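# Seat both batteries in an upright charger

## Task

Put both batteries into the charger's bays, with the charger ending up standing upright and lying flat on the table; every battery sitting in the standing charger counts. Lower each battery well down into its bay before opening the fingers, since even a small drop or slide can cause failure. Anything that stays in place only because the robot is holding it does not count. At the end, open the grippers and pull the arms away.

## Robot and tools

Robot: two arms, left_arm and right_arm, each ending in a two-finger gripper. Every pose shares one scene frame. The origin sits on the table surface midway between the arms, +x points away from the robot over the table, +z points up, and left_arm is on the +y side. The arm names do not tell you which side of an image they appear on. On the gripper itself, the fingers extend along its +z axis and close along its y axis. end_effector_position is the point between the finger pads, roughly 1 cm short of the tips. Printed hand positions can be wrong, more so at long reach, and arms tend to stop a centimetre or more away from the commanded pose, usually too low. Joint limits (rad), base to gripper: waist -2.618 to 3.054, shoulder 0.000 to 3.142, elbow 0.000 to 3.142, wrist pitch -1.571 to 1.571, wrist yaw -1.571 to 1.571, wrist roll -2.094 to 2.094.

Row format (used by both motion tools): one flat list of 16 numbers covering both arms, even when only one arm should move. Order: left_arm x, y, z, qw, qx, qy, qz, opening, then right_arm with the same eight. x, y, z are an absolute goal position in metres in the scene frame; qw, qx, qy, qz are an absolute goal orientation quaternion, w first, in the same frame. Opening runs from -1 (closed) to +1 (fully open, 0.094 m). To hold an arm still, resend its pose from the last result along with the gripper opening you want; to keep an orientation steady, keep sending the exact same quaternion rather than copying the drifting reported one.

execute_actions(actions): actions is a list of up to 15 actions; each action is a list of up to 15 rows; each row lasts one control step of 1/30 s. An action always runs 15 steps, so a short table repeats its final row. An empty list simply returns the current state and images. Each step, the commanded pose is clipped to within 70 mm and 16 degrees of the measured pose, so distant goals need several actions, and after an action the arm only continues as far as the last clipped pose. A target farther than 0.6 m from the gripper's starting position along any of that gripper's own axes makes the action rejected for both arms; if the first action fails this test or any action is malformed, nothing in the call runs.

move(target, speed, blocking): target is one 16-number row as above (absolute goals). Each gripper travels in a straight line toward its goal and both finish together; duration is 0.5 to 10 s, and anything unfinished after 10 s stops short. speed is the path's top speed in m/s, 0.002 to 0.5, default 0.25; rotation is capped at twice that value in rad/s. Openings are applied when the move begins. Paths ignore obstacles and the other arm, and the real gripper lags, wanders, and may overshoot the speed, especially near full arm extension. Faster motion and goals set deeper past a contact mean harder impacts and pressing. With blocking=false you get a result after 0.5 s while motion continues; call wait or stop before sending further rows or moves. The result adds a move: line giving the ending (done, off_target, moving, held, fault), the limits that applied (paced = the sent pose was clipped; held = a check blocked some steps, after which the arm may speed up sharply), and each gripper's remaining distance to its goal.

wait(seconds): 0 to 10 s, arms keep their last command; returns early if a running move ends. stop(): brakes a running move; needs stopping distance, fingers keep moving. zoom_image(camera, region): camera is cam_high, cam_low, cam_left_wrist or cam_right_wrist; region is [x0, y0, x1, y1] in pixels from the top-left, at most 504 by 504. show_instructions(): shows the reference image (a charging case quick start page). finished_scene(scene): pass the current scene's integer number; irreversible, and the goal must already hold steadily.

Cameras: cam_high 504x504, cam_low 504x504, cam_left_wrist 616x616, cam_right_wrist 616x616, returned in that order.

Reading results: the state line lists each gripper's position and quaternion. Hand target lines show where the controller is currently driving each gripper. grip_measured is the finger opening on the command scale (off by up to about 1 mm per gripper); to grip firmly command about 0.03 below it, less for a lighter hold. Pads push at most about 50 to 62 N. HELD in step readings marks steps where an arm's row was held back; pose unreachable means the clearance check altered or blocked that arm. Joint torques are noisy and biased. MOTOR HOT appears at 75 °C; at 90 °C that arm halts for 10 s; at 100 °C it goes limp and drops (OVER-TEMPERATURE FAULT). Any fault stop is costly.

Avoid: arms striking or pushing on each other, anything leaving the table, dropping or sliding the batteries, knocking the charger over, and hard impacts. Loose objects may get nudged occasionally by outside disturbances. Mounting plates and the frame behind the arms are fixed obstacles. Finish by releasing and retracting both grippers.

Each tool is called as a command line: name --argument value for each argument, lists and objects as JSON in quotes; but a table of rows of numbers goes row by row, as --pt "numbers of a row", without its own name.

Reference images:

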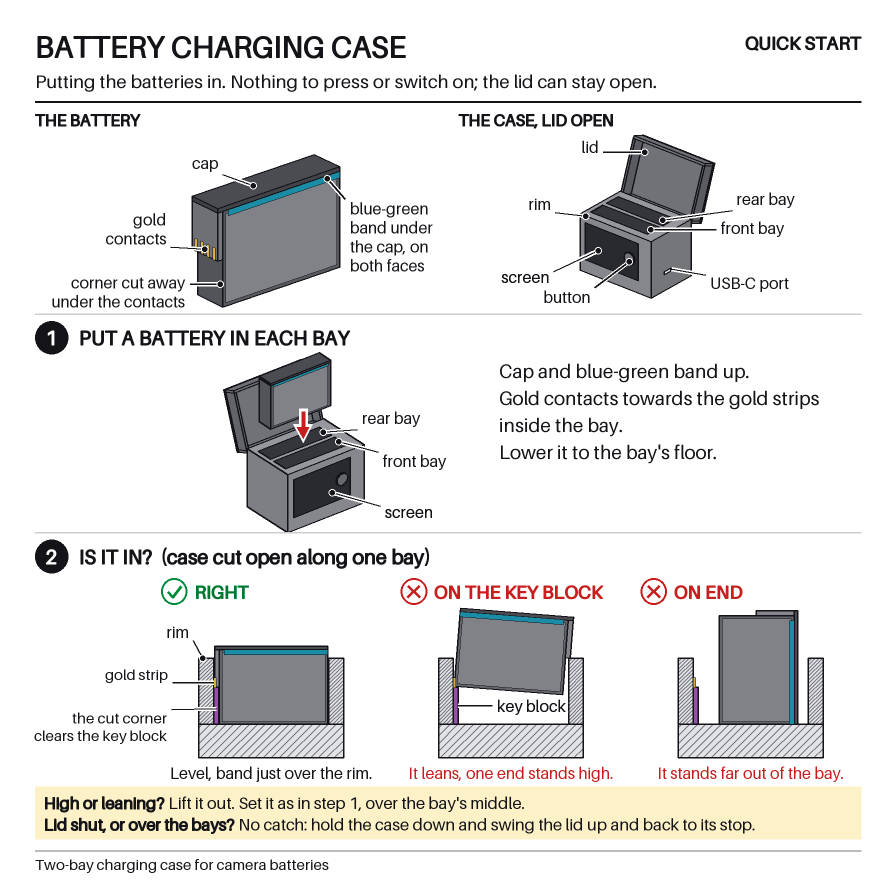

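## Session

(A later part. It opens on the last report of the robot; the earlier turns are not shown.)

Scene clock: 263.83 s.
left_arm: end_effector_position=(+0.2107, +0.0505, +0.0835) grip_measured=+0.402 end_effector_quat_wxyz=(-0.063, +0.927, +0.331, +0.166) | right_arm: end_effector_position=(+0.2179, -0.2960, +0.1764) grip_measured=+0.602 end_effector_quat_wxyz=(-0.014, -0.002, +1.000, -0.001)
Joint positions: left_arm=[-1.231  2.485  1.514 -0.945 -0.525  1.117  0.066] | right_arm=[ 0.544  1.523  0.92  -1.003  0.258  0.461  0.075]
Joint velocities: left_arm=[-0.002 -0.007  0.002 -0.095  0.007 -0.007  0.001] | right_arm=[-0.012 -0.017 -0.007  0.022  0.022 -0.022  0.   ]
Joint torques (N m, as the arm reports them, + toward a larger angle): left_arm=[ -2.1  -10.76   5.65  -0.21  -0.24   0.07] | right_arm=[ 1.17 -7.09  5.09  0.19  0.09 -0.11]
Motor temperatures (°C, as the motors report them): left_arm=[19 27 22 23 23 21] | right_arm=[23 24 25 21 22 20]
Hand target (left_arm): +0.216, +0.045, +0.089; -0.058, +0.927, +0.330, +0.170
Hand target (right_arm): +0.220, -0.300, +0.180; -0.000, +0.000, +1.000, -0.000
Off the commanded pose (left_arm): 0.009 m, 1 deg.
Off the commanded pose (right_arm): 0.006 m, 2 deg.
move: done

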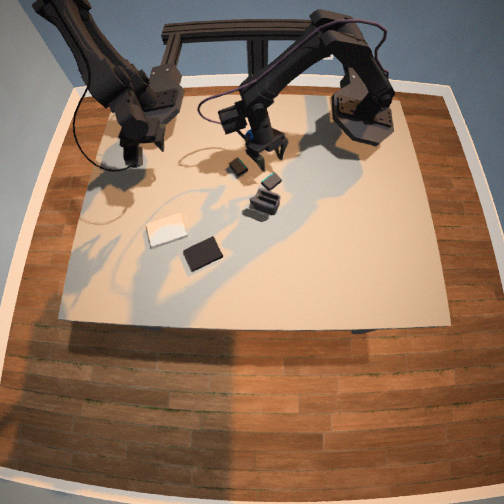

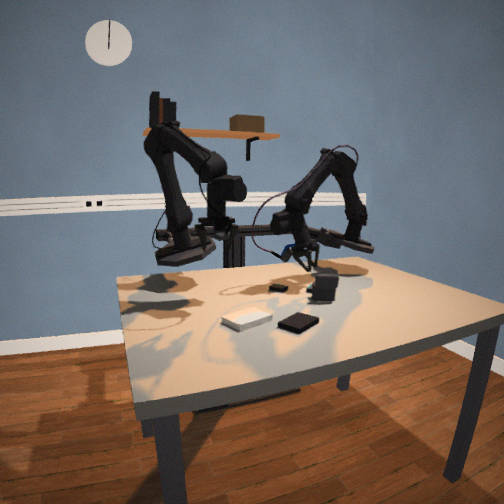

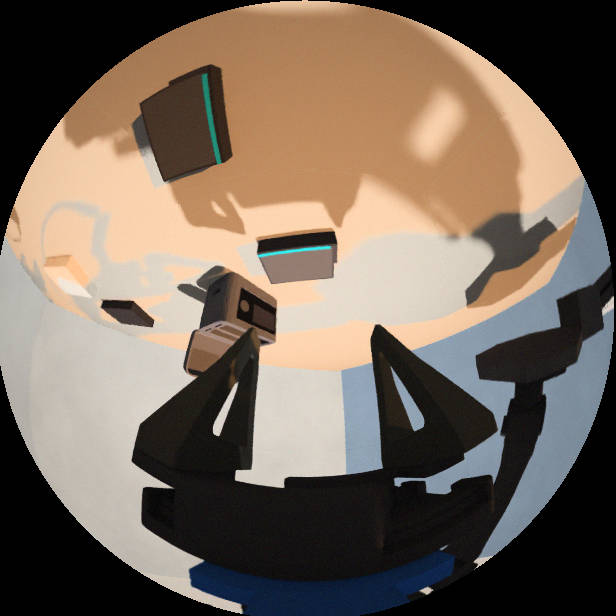

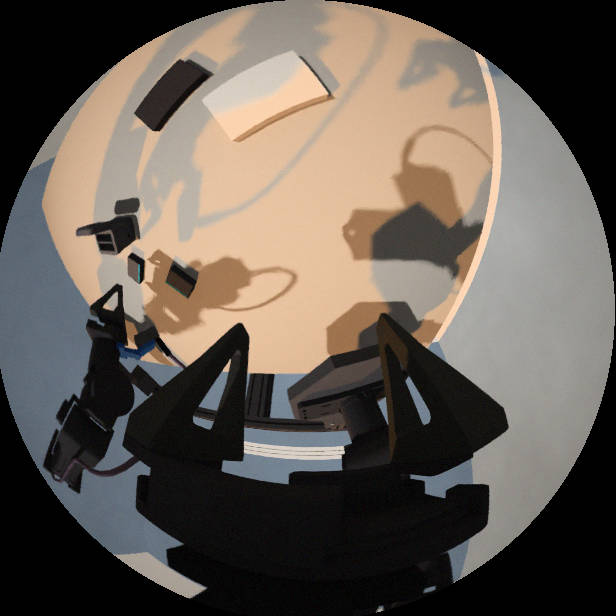

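move --target '[0.231,0.040,0.045,-0.068,0.907,0.385,0.160,0.4, 0.22,-0.30,0.18,0,0,1,0,0.6]' --speed 0.08

Scene clock: 272.80 s.
left_arm: end_effector_position=(+0.2245, +0.0523, +0.0400) grip_measured=+0.402 end_effector_quat_wxyz=(-0.087, +0.909, +0.373, +0.162) | right_arm: end_effector_position=(+0.2179, -0.2960, +0.1764) grip_measured=+0.602 end_effector_quat_wxyz=(-0.014, -0.002, +1.000, -0.001)
Joint positions: left_arm=[-1.165  2.623  1.586 -0.912 -0.525  1.072  0.066] | right_arm=[ 0.544  1.523  0.92  -1.003  0.258  0.461  0.075]
Joint velocities: left_arm=[-0.002  0.017 -0.002 -0.007 -0.022  0.007 -0.   ] | right_arm=[-0.027 -0.012 -0.012  0.022 -0.007 -0.051 -0.   ]
Joint torques (N m, as the arm reports them, + toward a larger angle): left_arm=[ -2.46 -11.59   5.44  -0.11  -0.12  -0.03] | right_arm=[ 1.14 -7.16  4.98  0.18  0.11 -0.11]
Motor temperatures (°C, as the motors report them): left_arm=[19 27 23 22 23 21] | right_arm=[23 24 24 21 22 20]
Hand target (left_arm): +0.231, +0.040, +0.045; -0.068, +0.907, +0.385, +0.160
Hand target (right_arm): +0.220, -0.300, +0.180; -0.000, +0.000, +1.000, -0.000
Off the commanded pose (left_arm): 0.015 m, 3 deg.
Off the commanded pose (right_arm): 0.006 m, 2 deg.
move: off_target (left_arm)

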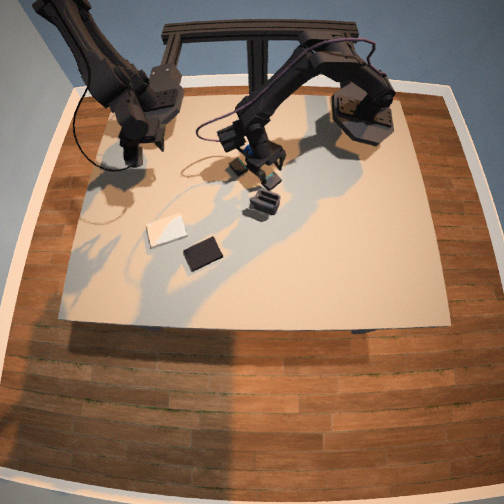

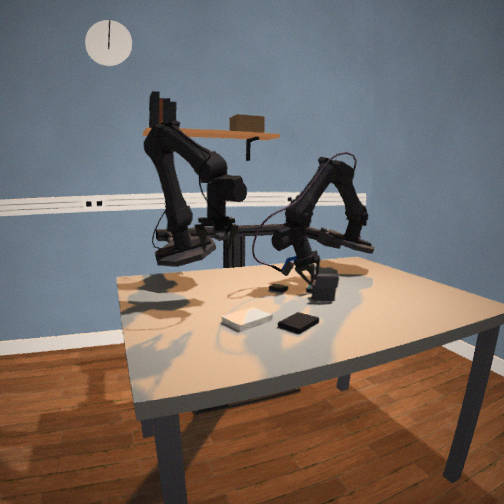

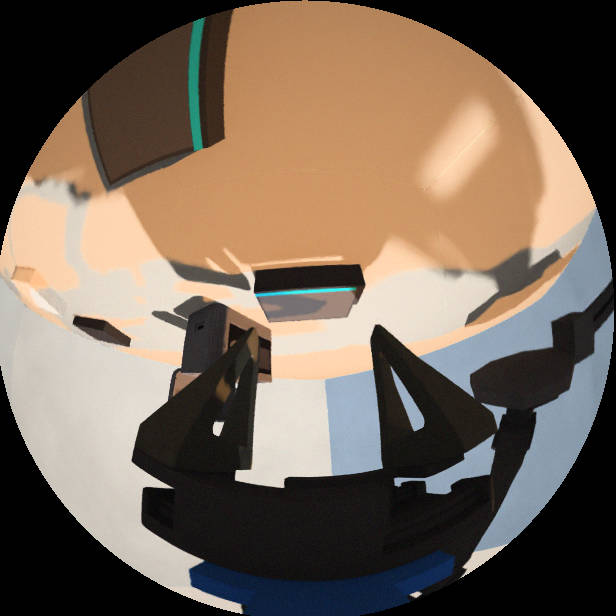

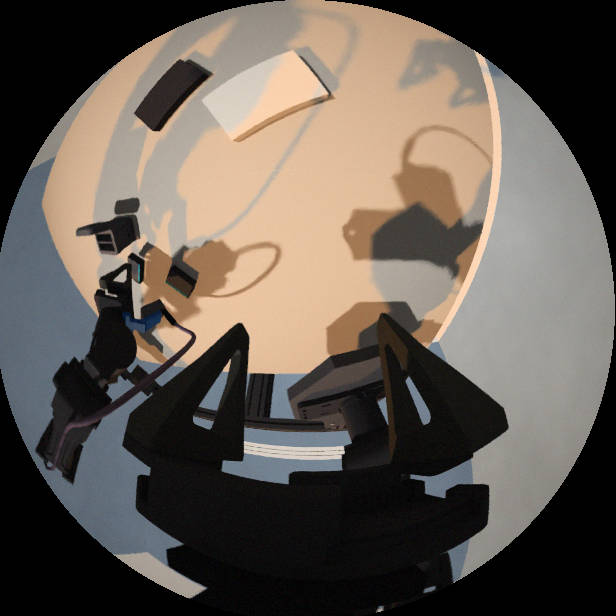

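move --target '[0.240,0.046,0.017,-0.068,0.907,0.385,0.160,0.4, 0.22,-0.30,0.18,0,0,1,0,0.6]' --speed 0.04

Scene clock: 281.97 s.
left_arm: end_effector_position=(+0.2348, +0.0510, +0.0169) grip_measured=+0.402 end_effector_quat_wxyz=(-0.079, +0.907, +0.383, +0.156) | right_arm: end_effector_position=(+0.2179, -0.2960, +0.1764) grip_measured=+0.602 end_effector_quat_wxyz=(-0.014, -0.002, +1.000, -0.001)
Joint positions: left_arm=[-1.126  2.668  1.586 -0.83  -0.528  1.101  0.066] | right_arm=[ 0.544  1.523  0.92  -1.003  0.258  0.461  0.075]
Joint velocities: left_arm=[-0.002 -0.017 -0.002  0.051 -0.007  0.022  0.   ] | right_arm=[-0.017  0.002 -0.012 -0.022 -0.051  0.007 -0.   ]
Joint torques (N m, as the arm reports them, + toward a larger angle): left_arm=[ -2.37 -11.57   3.79   0.03  -0.27   0.07] | right_arm=[ 1.   -7.07  5.06  0.15  0.13 -0.08]
Motor temperatures (°C, as the motors report them): left_arm=[19 28 23 22 23 21] | right_arm=[23 24 24 21 22 20]
Hand target (left_arm): +0.240, +0.046, +0.017; -0.068, +0.906, +0.385, +0.160
Hand target (right_arm): +0.220, -0.300, +0.180; -0.000, +0.000, +1.000, -0.000
Off the commanded pose (left_arm): 0.007 m, 1 deg.
Off the commanded pose (right_arm): 0.006 m, 2 deg.
move: done

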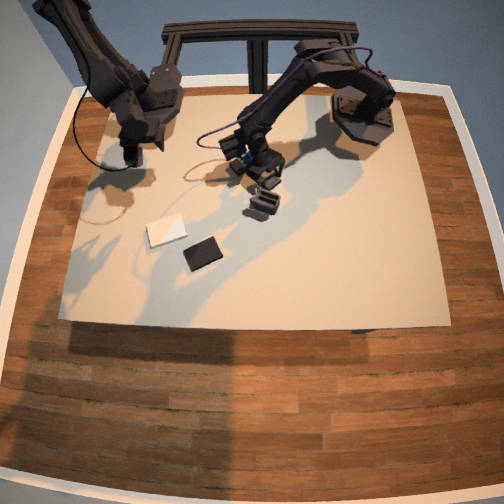

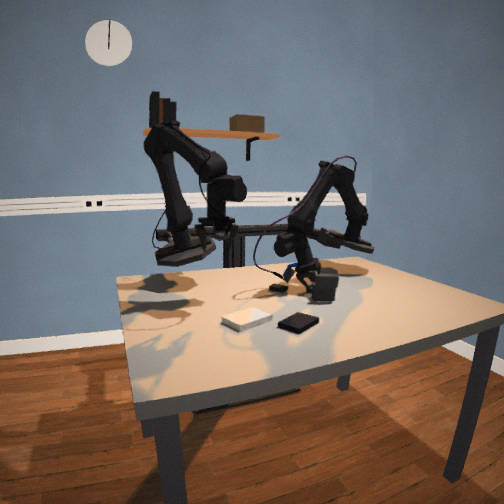

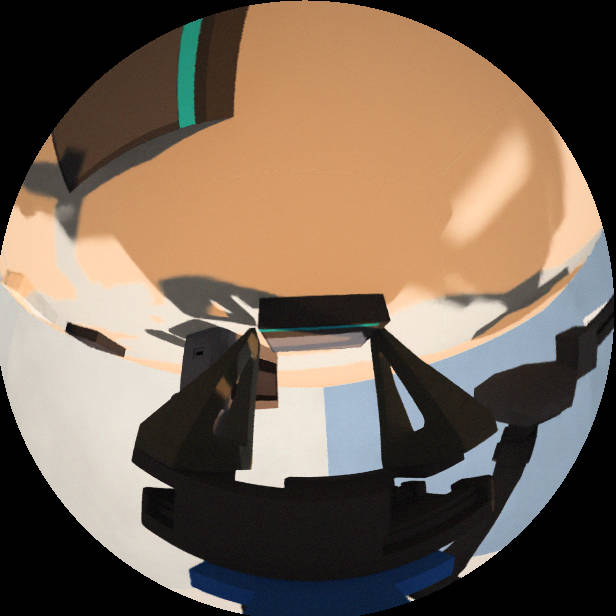

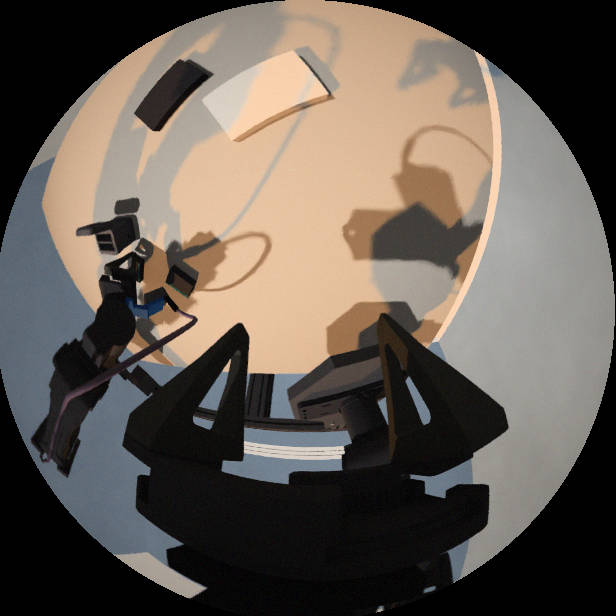

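move --target '[0.2355,0.042,0.012,-0.068,0.907,0.385,0.160,0.4, 0.22,-0.30,0.18,0,0,1,0,0.6]' --speed 0.02

zoom_image --camera "cam_left_wrist" --region '[200, 250, 450, 420]'

Scene clock: 288.83 s.
left_arm: end_effector_position=(+0.2339, +0.0519, +0.0122) grip_measured=+0.402 end_effector_quat_wxyz=(-0.081, +0.907, +0.381, +0.158) | right_arm: end_effector_position=(+0.2179, -0.2960, +0.1764) grip_measured=+0.602 end_effector_quat_wxyz=(-0.014, -0.002, +1.000, -0.001)
Joint positions: left_arm=[-1.126  2.681  1.586 -0.822 -0.531  1.102  0.066] | right_arm=[ 0.544  1.523  0.92  -1.003  0.258  0.461  0.075]
Joint velocities: left_arm=[-0.007 -0.017 -0.007 -0.051  0.022 -0.037 -0.   ] | right_arm=[ 0.012 -0.002 -0.022  0.066 -0.066 -0.007  0.   ]
Joint torques (N m, as the arm reports them, + toward a larger angle): left_arm=[ -3.12 -10.85   4.57  -0.02  -0.15   0.  ] | right_arm=[ 1.01 -7.14  5.02  0.16  0.16 -0.12]
Motor temperatures (°C, as the motors report them): left_arm=[19 28 22 21 23 21] | right_arm=[23 24 24 21 22 20]
Hand target (left_arm): +0.235, +0.042, +0.012; -0.068, +0.907, +0.385, +0.160
Hand target (right_arm): +0.220, -0.300, +0.180; -0.000, +0.000, +1.000, -0.000
Off the commanded pose (left_arm): 0.010 m, 2 deg.
Off the commanded pose (right_arm): 0.006 m, 2 deg.
move: done

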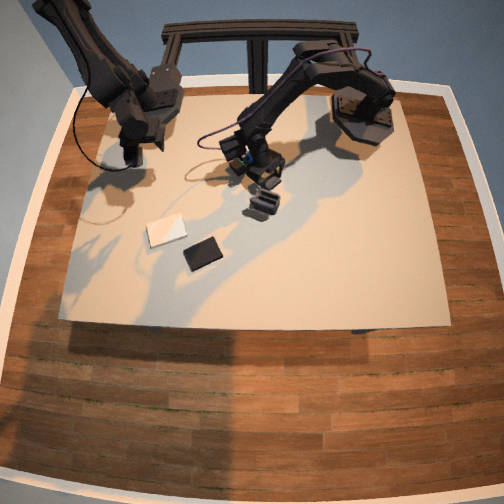

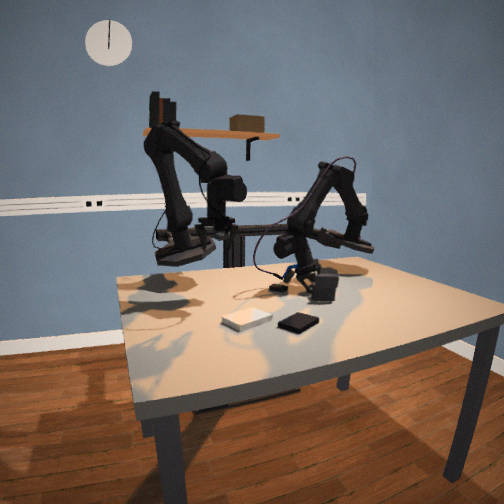

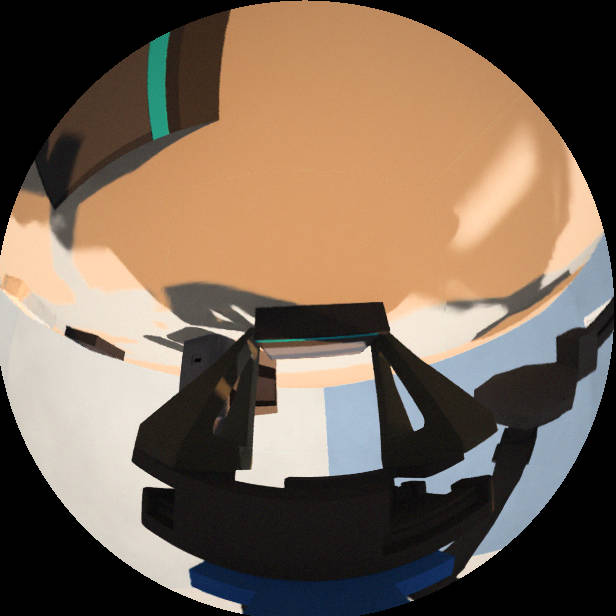

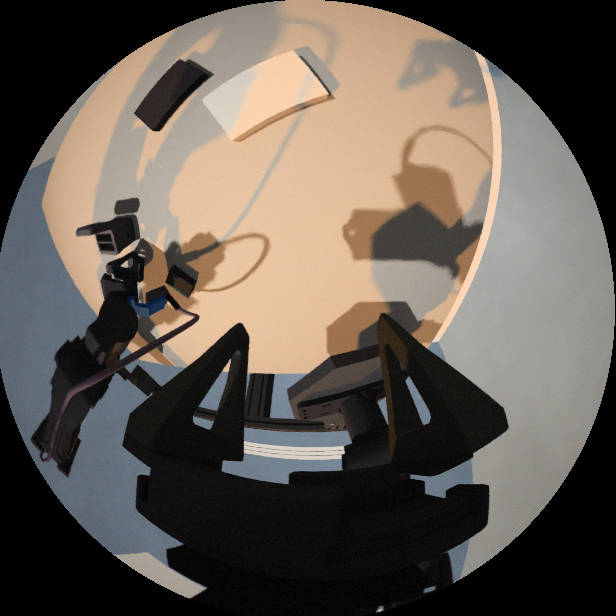

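Region (200, 250, 450, 420) of cam_left_wrist's 616x616 image, scaled by 2.016, with more detail than that image has; it fills the top 343 rows of this view, and the rest is white.

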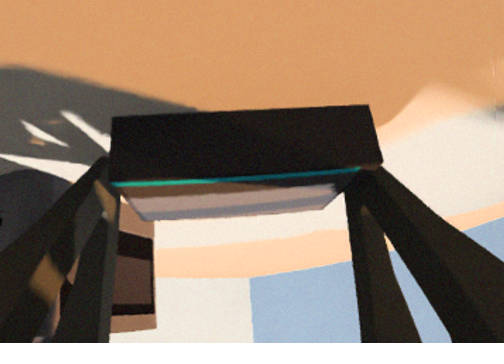

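move --target '[0.228,0.034,0.013,-0.068,0.907,0.385,0.160,0.4, 0.22,-0.30,0.18,0,0,1,0,0.6]' --speed 0.03

Scene clock: 293.70 s.
left_arm: end_effector_position=(+0.2313, +0.0443, +0.0116) grip_measured=+0.401 end_effector_quat_wxyz=(-0.076, +0.905, +0.386, +0.163) | right_arm: end_effector_position=(+0.2179, -0.2960, +0.1764) grip_measured=+0.602 end_effector_quat_wxyz=(-0.014, -0.002, +1.000, -0.001)
Joint positions: left_arm=[-1.143  2.7    1.614 -0.831 -0.536  1.075  0.066] | right_arm=[ 0.544  1.523  0.92  -1.003  0.258  0.461  0.075]
Joint velocities: left_arm=[ 0.002  0.002  0.002 -0.022  0.022 -0.051  0.001] | right_arm=[ 0.012 -0.007 -0.007 -0.081  0.022 -0.022 -0.   ]
Joint torques (N m, as the arm reports them, + toward a larger angle): left_arm=[ -3.82 -11.03   5.    -0.17  -0.09  -0.03] | right_arm=[ 0.98 -7.06  5.01  0.16  0.12 -0.08]
Motor temperatures (°C, as the motors report them): left_arm=[19 28 22 21 23 21] | right_arm=[23 24 24 21 22 20]
Hand target (left_arm): +0.228, +0.034, +0.013; -0.068, +0.907, +0.385, +0.160
Hand target (right_arm): +0.220, -0.300, +0.180; -0.000, +0.000, +1.000, -0.000
Off the commanded pose (left_arm): 0.011 m, 1 deg.
Off the commanded pose (right_arm): 0.006 m, 2 deg.
move: off_target (left_arm)

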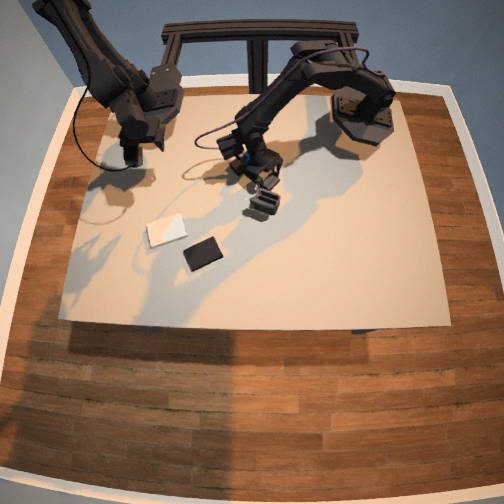

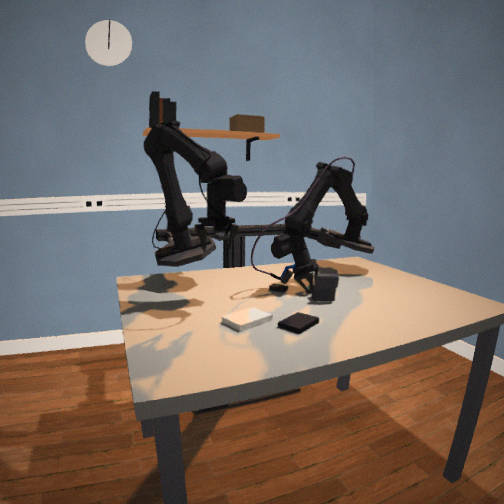

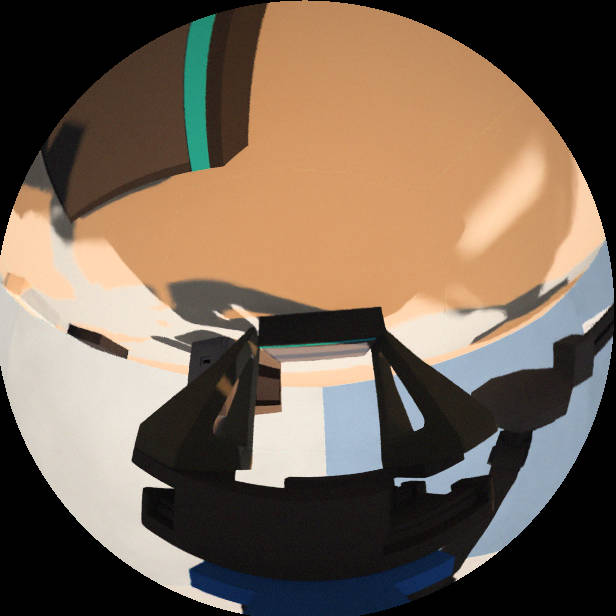

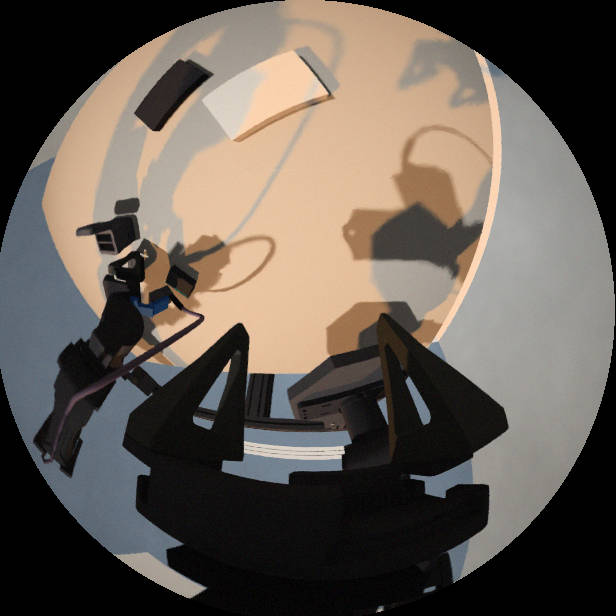

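execute_actions --actions '[[[0.228,0.034,0.013,-0.068,0.907,0.385,0.160,0.16, 0.22,-0.30,0.18,0,0,1,0,0.6]],[[0.228,0.034,0.013,-0.068,0.907,0.385,0.160,0.16, 0.22,-0.30,0.18,0,0,1,0,0.6]]]'

Scene clock: 297.10 s.
left_arm: end_effector_position=(+0.2312, +0.0444, +0.0116) grip_measured=+0.212 end_effector_quat_wxyz=(-0.076, +0.905, +0.387, +0.163) | right_arm: end_effector_position=(+0.2179, -0.2960, +0.1764) grip_measured=+0.602 end_effector_quat_wxyz=(-0.014, -0.002, +1.000, -0.001)
Joint positions: left_arm=[-1.143  2.7    1.614 -0.831 -0.535  1.074  0.057] | right_arm=[ 0.544  1.523  0.92  -1.003  0.258  0.461  0.075]
Joint velocities: left_arm=[-0.002  0.012  0.007  0.037  0.051  0.007  0.   ] | right_arm=[ 0.002 -0.012 -0.022  0.007  0.022 -0.022 -0.001]
Joint torques (N m, as the arm reports them, + toward a larger angle): left_arm=[ -3.8  -10.92   4.9   -0.14  -0.06  -0.02] | right_arm=[ 1.17 -7.16  5.03  0.19  0.15 -0.11]
Motor temperatures (°C, as the motors report them): left_arm=[19 28 23 21 23 21] | right_arm=[23 24 24 21 22 20]
Hand target (left_arm): +0.228, +0.034, +0.013; -0.068, +0.907, +0.385, +0.160
Hand target (right_arm): +0.220, -0.300, +0.180; -0.000, +0.000, +1.000, -0.000
Off the commanded pose (left_arm): 0.011 m, 1 deg.
Off the commanded pose (right_arm): 0.006 m, 2 deg.
Step readings (end_effector_position; steps 1 to 15: 1st action; 16 to 30: 2nd action):
0: left_arm (+0.2313, +0.0443, +0.0116) | right_arm (+0.2179, -0.2960, +0.1764)
1: left_arm (+0.2312, +0.0444, +0.0116) | right_arm (+0.2179, -0.2960, +0.1764)
2: left_arm (+0.2312, +0.0444, +0.0116) | right_arm (+0.2179, -0.2960, +0.1764)
4: left_arm (+0.2312, +0.0444, +0.0116) | right_arm (+0.2179, -0.2960, +0.1764)
8: left_arm (+0.2312, +0.0444, +0.0116) | right_arm (+0.2179, -0.2960, +0.1764)
15: left_arm (+0.2312, +0.0444, +0.0116) | right_arm (+0.2179, -0.2960, +0.1764)
16: left_arm (+0.2312, +0.0444, +0.0116) | right_arm (+0.2179, -0.2960, +0.1764)
17: left_arm (+0.2312, +0.0444, +0.0116) | right_arm (+0.2179, -0.2960, +0.1764)
19: left_arm (+0.2312, +0.0444, +0.0116) | right_arm (+0.2179, -0.2960, +0.1764)
23: left_arm (+0.2312, +0.0444, +0.0116) | right_arm (+0.2179, -0.2960, +0.1764)
30: end_effector_position above

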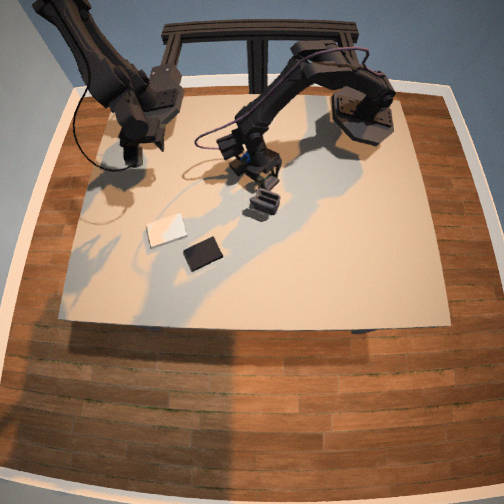

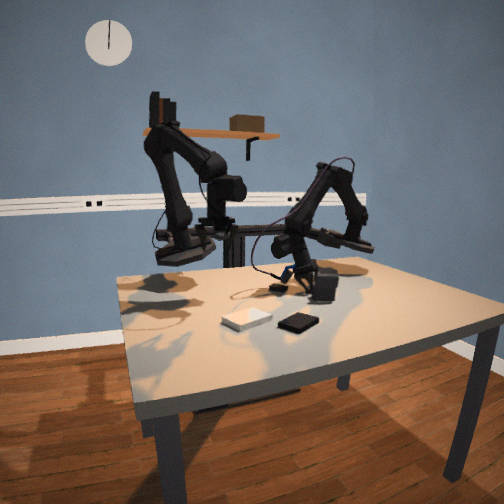

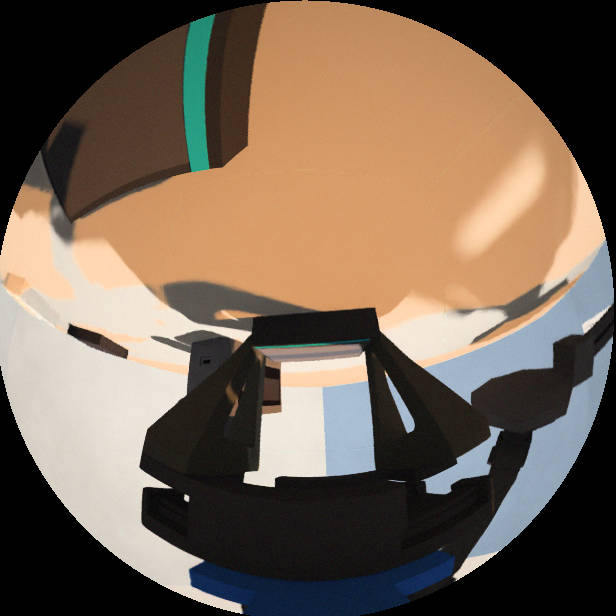

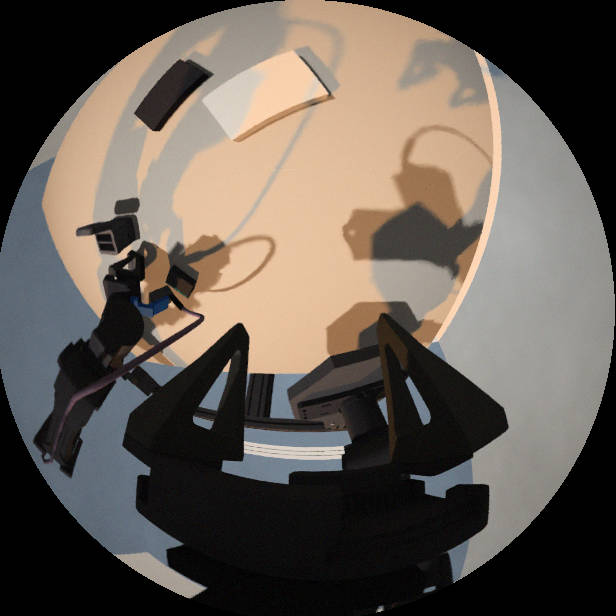

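move --target '[0.225,0.05,0.08,-0.076,0.905,0.387,0.163,0.16, 0.20,-0.25,0.16,-0.060,-0.926,0.337,-0.164,0.5]' --speed 0.2

move --target '[0.26,0.22,0.10,-0.168,0.255,0.951,0.045,0.16, 0.165,-0.16,0.12,-0.060,-0.926,0.337,-0.164,0.5]' --speed 0.2

Scene clock: 315.70 s.
left_arm: end_effector_position=(+0.2303, +0.0519, +0.0678) grip_measured=+0.212 end_effector_quat_wxyz=(-0.083, +0.902, +0.391, +0.162) | right_arm: end_effector_position=(+0.2001, -0.2548, +0.1543) grip_measured=+0.502 end_effector_quat_wxyz=(+0.081, +0.923, -0.342, +0.157)
Joint positions: left_arm=[-1.166  2.567  1.614 -0.994 -0.523  1.031  0.057] | right_arm=[ 0.946  1.68   0.805 -0.867  0.595 -1.536  0.071]
Joint velocities: left_arm=[-0.012 -0.007  0.017  0.022  0.007 -0.051  0.   ] | right_arm=[-0.002 -0.012 -0.012  0.081 -0.022 -0.007  0.001]
Joint torques (N m, as the arm reports them, + toward a larger angle): left_arm=[ -4.17 -14.21   3.13  -0.31  -0.15  -0.06] | right_arm=[ 2.93 -7.35  4.58  0.2   0.27 -0.06]
Motor temperatures (°C, as the motors report them): left_arm=[19 29 22 21 23 21] | right_arm=[23 24 24 21 22 20]
Hand target (left_arm): +0.225, +0.050, +0.080; -0.076, +0.905, +0.387, +0.163
Hand target (right_arm): +0.201, -0.252, +0.160; +0.065, +0.924, -0.337, +0.167
Off the commanded pose (left_arm): 0.013 m, 1 deg.
Off the commanded pose (right_arm): 0.007 m, 3 deg.
move: off_target (left_arm, right_arm)

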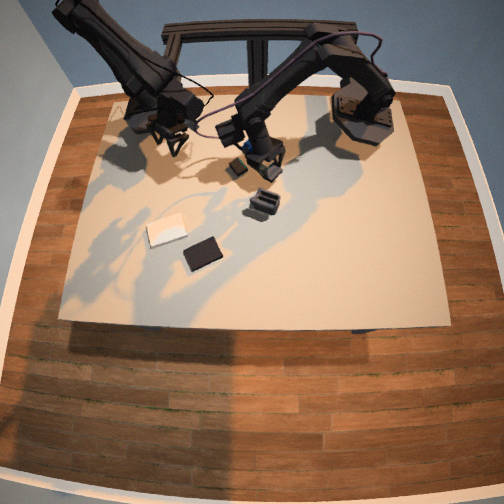

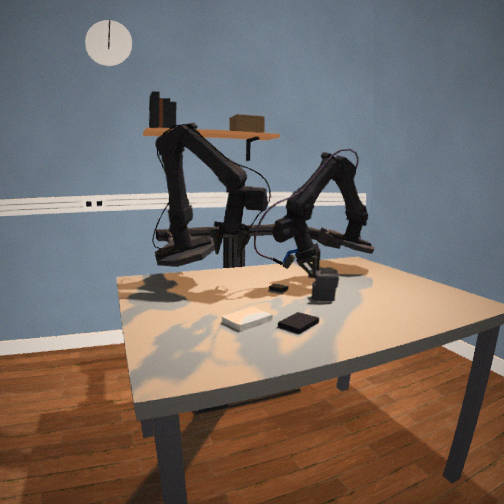

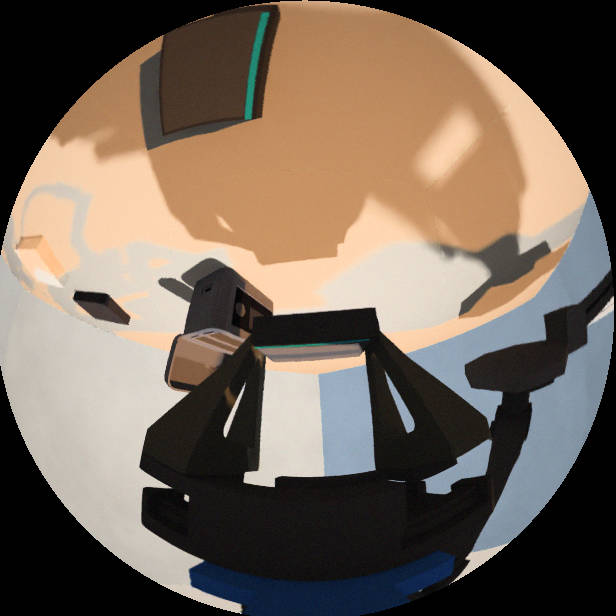

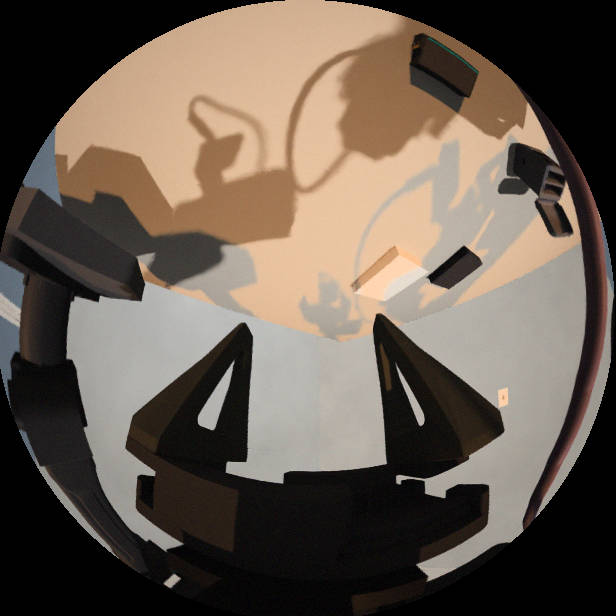

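Scene clock: 320.67 s.
left_arm: end_effector_position=(+0.2629, +0.2205, +0.0961) grip_measured=+0.211 end_effector_quat_wxyz=(-0.177, +0.261, +0.947, +0.057) | right_arm: end_effector_position=(+0.1632, -0.1766, +0.1167) grip_measured=+0.502 end_effector_quat_wxyz=(+0.081, +0.925, -0.332, +0.166)
Joint positions: left_arm=[-0.632  2.174  1.276 -1.089 -0.216 -0.222  0.057] | right_arm=[ 1.201  2.012  0.923 -0.807  0.552 -1.263  0.071]
Joint velocities: left_arm=[-0.007  0.007  0.002 -0.051  0.007 -0.007 -0.   ] | right_arm=[-0.027 -0.002  0.022  0.022 -0.022 -0.066 -0.   ]
Joint torques (N m, as the arm reports them, + toward a larger angle): left_arm=[ -2.49 -11.4    2.37  -0.4    0.06  -0.07] | right_arm=[ 3.11 -6.24  7.97  0.02  0.12  0.09]
Motor temperatures (°C, as the motors report them): left_arm=[19 29 22 21 23 21] | right_arm=[23 24 25 21 22 20]
Hand target (left_arm): +0.263, +0.220, +0.101; -0.170, +0.254, +0.951, +0.049
Hand target (right_arm): +0.166, -0.162, +0.120; +0.061, +0.925, -0.337, +0.167
Off the commanded pose (left_arm): 0.005 m, 2 deg.
Off the commanded pose (right_arm): 0.017 m, 3 deg.
move: off_target (right_arm)

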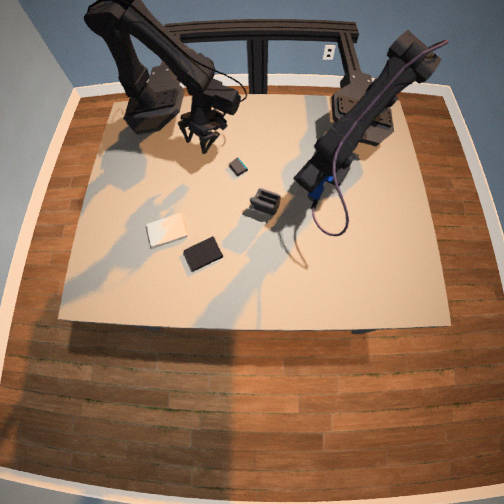

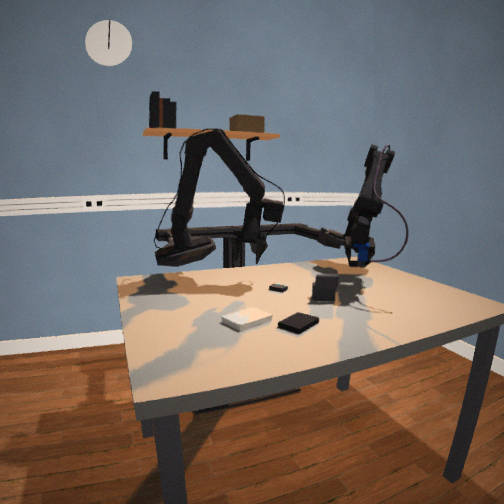

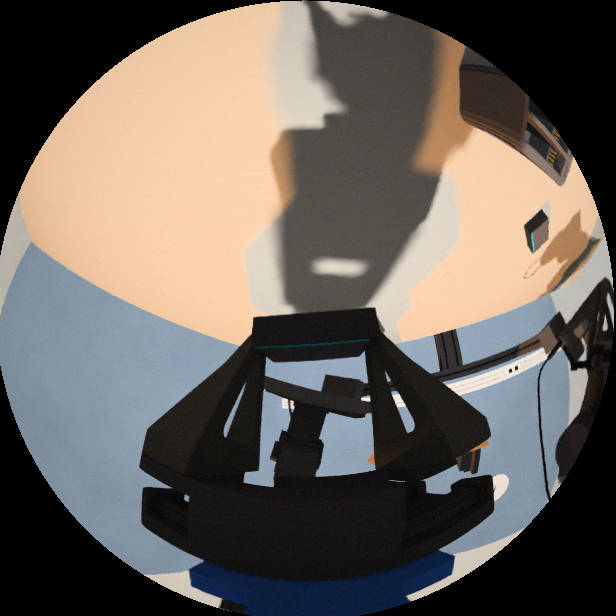

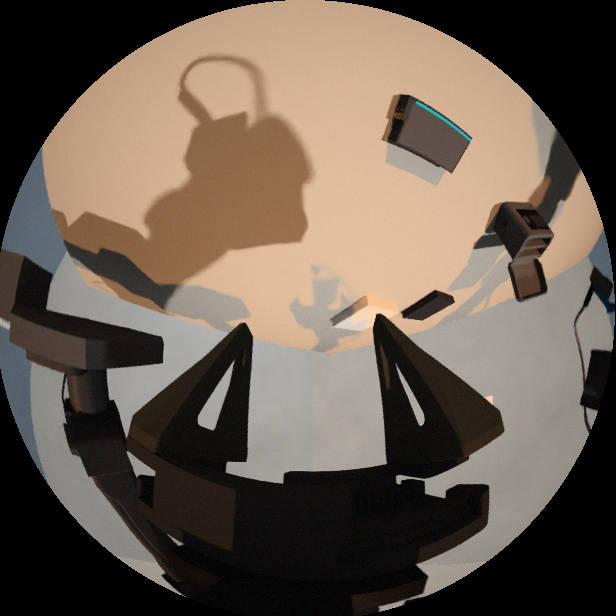

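move --target '[0.31,0.21,0.08,0.565,0.142,0.807,-0.100,0.16, 0.158,-0.062,0.075,-0.060,-0.926,0.337,-0.164,0.5]' --speed 0.15

Scene clock: 329.77 s.
left_arm: end_effector_position=(+0.3048, +0.2131, +0.0773) grip_measured=+0.211 end_effector_quat_wxyz=(+0.456, +0.154, +0.873, -0.078) | right_arm: end_effector_position=(+0.1605, -0.0726, +0.0690) grip_measured=+0.502 end_effector_quat_wxyz=(+0.068, +0.924, -0.337, +0.166)
Joint positions: left_arm=[-0.686  2.315  0.162  1.549 -0.458  0.016  0.057] | right_arm=[ 1.301  2.429  1.311 -0.806  0.517 -1.154  0.071]
Joint velocities: left_arm=[-0.007 -0.012 -0.007  0.022 -0.066 -0.022 -0.   ] | right_arm=[ 0.017 -0.012  0.032 -0.037  0.037 -0.022 -0.   ]
Joint torques (N m, as the arm reports them, + toward a larger angle): left_arm=[-2.1  -4.94  0.53  1.52 -0.06 -0.06] | right_arm=[ 3.61 -9.55  7.9  -0.3   0.12  0.07]
Motor temperatures (°C, as the motors report them): left_arm=[19 28 22 21 23 21] | right_arm=[23 24 25 21 22 20]
Hand target (left_arm): +0.309, +0.210, +0.081; +0.467, +0.144, +0.869, -0.082
Hand target (right_arm): +0.158, -0.063, +0.074; +0.060, +0.925, -0.337, +0.165
Off the commanded pose (left_arm): 0.007 m, 15 deg.
Off the commanded pose (right_arm): 0.012 m, 1 deg.
joint sent to its limit (left arm) — the command would take joint 4 (wrist pitch) past its upper limit, so that joint was sent only as far as its limit.
move: off_target (left_arm, right_arm)

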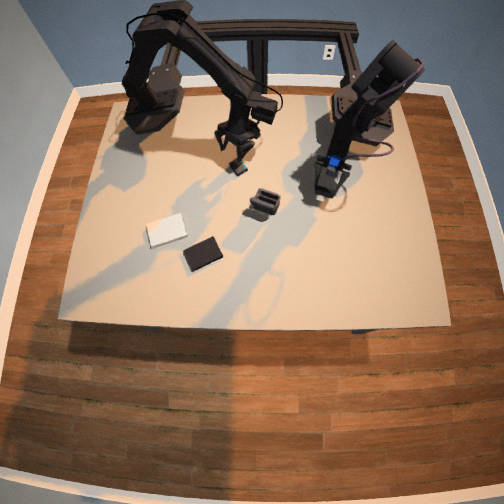

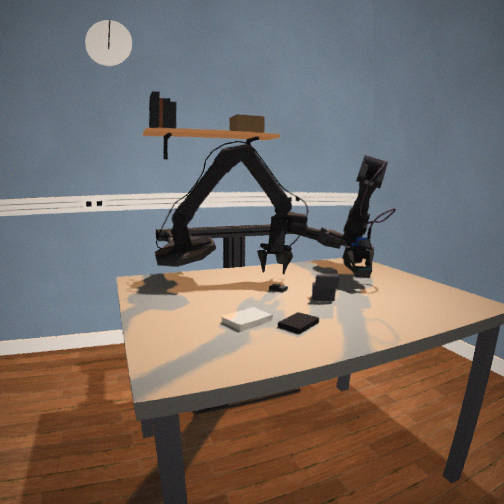

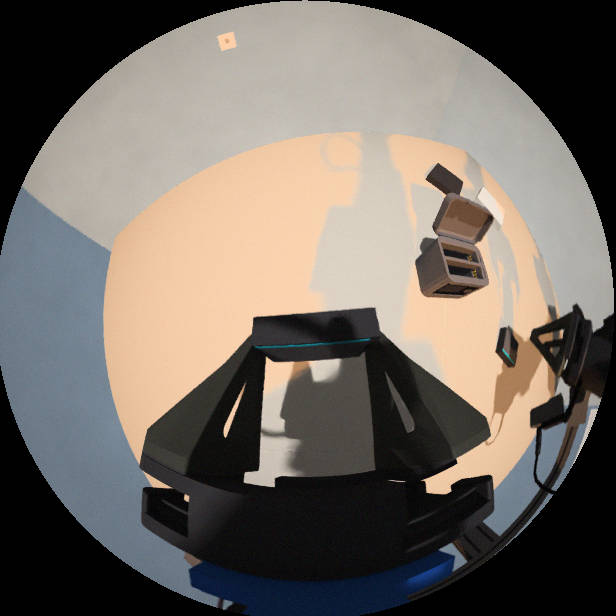

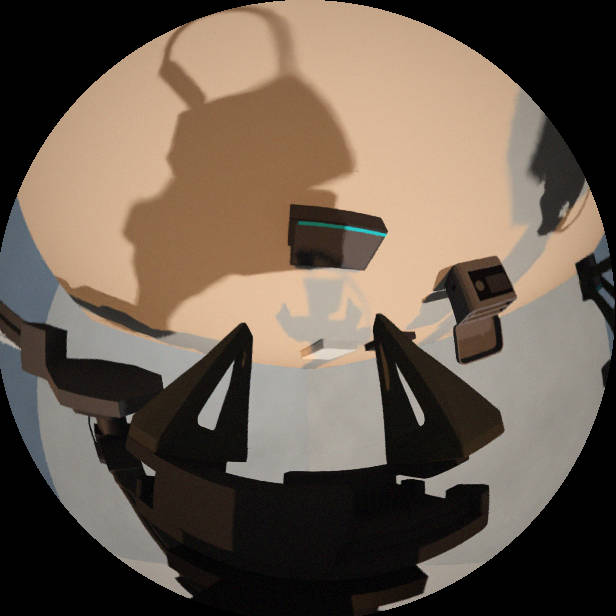

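move --target '[0.43,0.17,0.08,0.565,0.142,0.807,-0.100,0.16, 0.170,-0.058,0.046,-0.071,-0.900,0.401,-0.159,0.5]' --speed 0.15

Scene clock: 339.57 s.
left_arm: end_effector_position=(+0.4205, +0.1734, +0.0715) grip_measured=+0.211 end_effector_quat_wxyz=(+0.542, +0.147, +0.822, -0.095) | right_arm: end_effector_position=(+0.1656, -0.0663, +0.0426) grip_measured=+0.502 end_effector_quat_wxyz=(+0.080, +0.903, -0.391, +0.162)
Joint positions: left_arm=[-0.501  2.481  0.579  1.549 -0.267  0.187  0.057] | right_arm=[ 1.272  2.54   1.392 -0.807  0.508 -1.054  0.071]
Joint velocities: left_arm=[-0.012 -0.002  0.007  0.022 -0.022  0.007 -0.001] | right_arm=[-0.017 -0.007 -0.002  0.081  0.051  0.007 -0.002]
Joint torques (N m, as the arm reports them, + toward a larger angle): left_arm=[-2.   -7.89  2.07  1.62  0.17  0.11] | right_arm=[  2.01 -10.24   7.65  -0.29   0.13   0.1 ]
Motor temperatures (°C, as the motors report them): left_arm=[19 27 22 23 23 21] | right_arm=[23 25 25 21 22 20]
Hand target (left_arm): +0.429, +0.170, +0.080; +0.560, +0.144, +0.810, -0.101
Hand target (right_arm): +0.170, -0.058, +0.046; +0.070, +0.900, -0.401, +0.158
Off the commanded pose (left_arm): 0.013 m, 3 deg.
Off the commanded pose (right_arm): 0.010 m, 2 deg.
joint sent to its limit (left arm) — the command would take joint 4 (wrist pitch) past its upper limit, so that joint was sent only as far as its limit.
move: off_target (left_arm)

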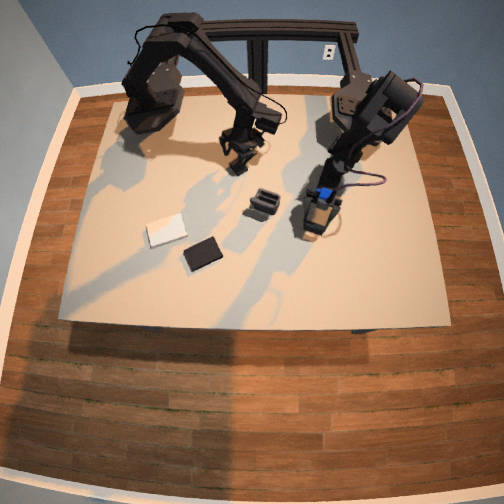

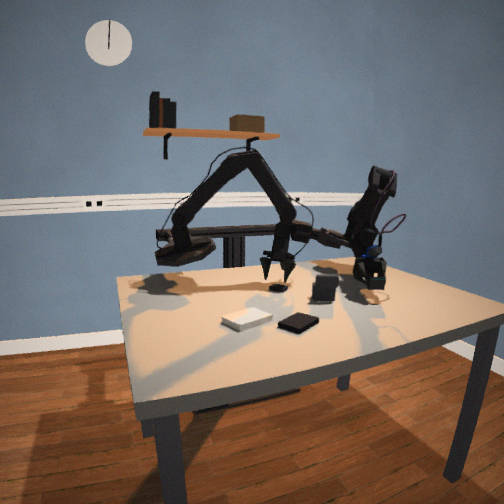

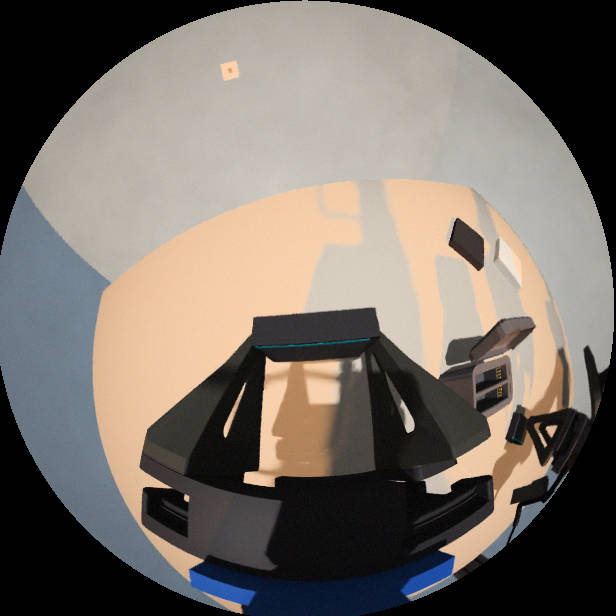

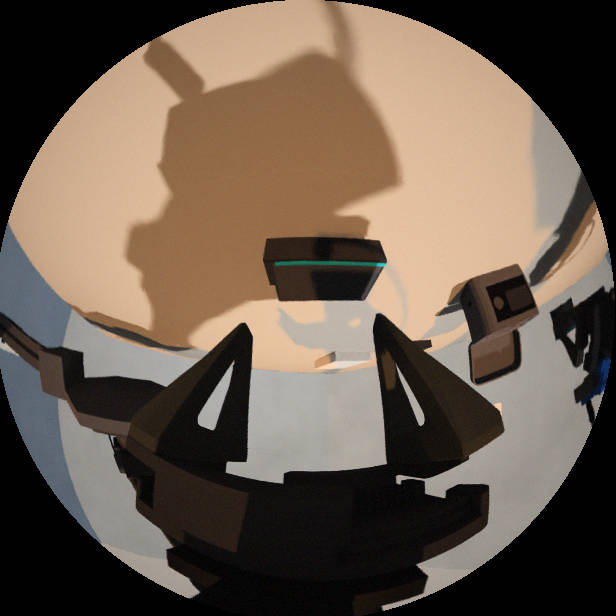

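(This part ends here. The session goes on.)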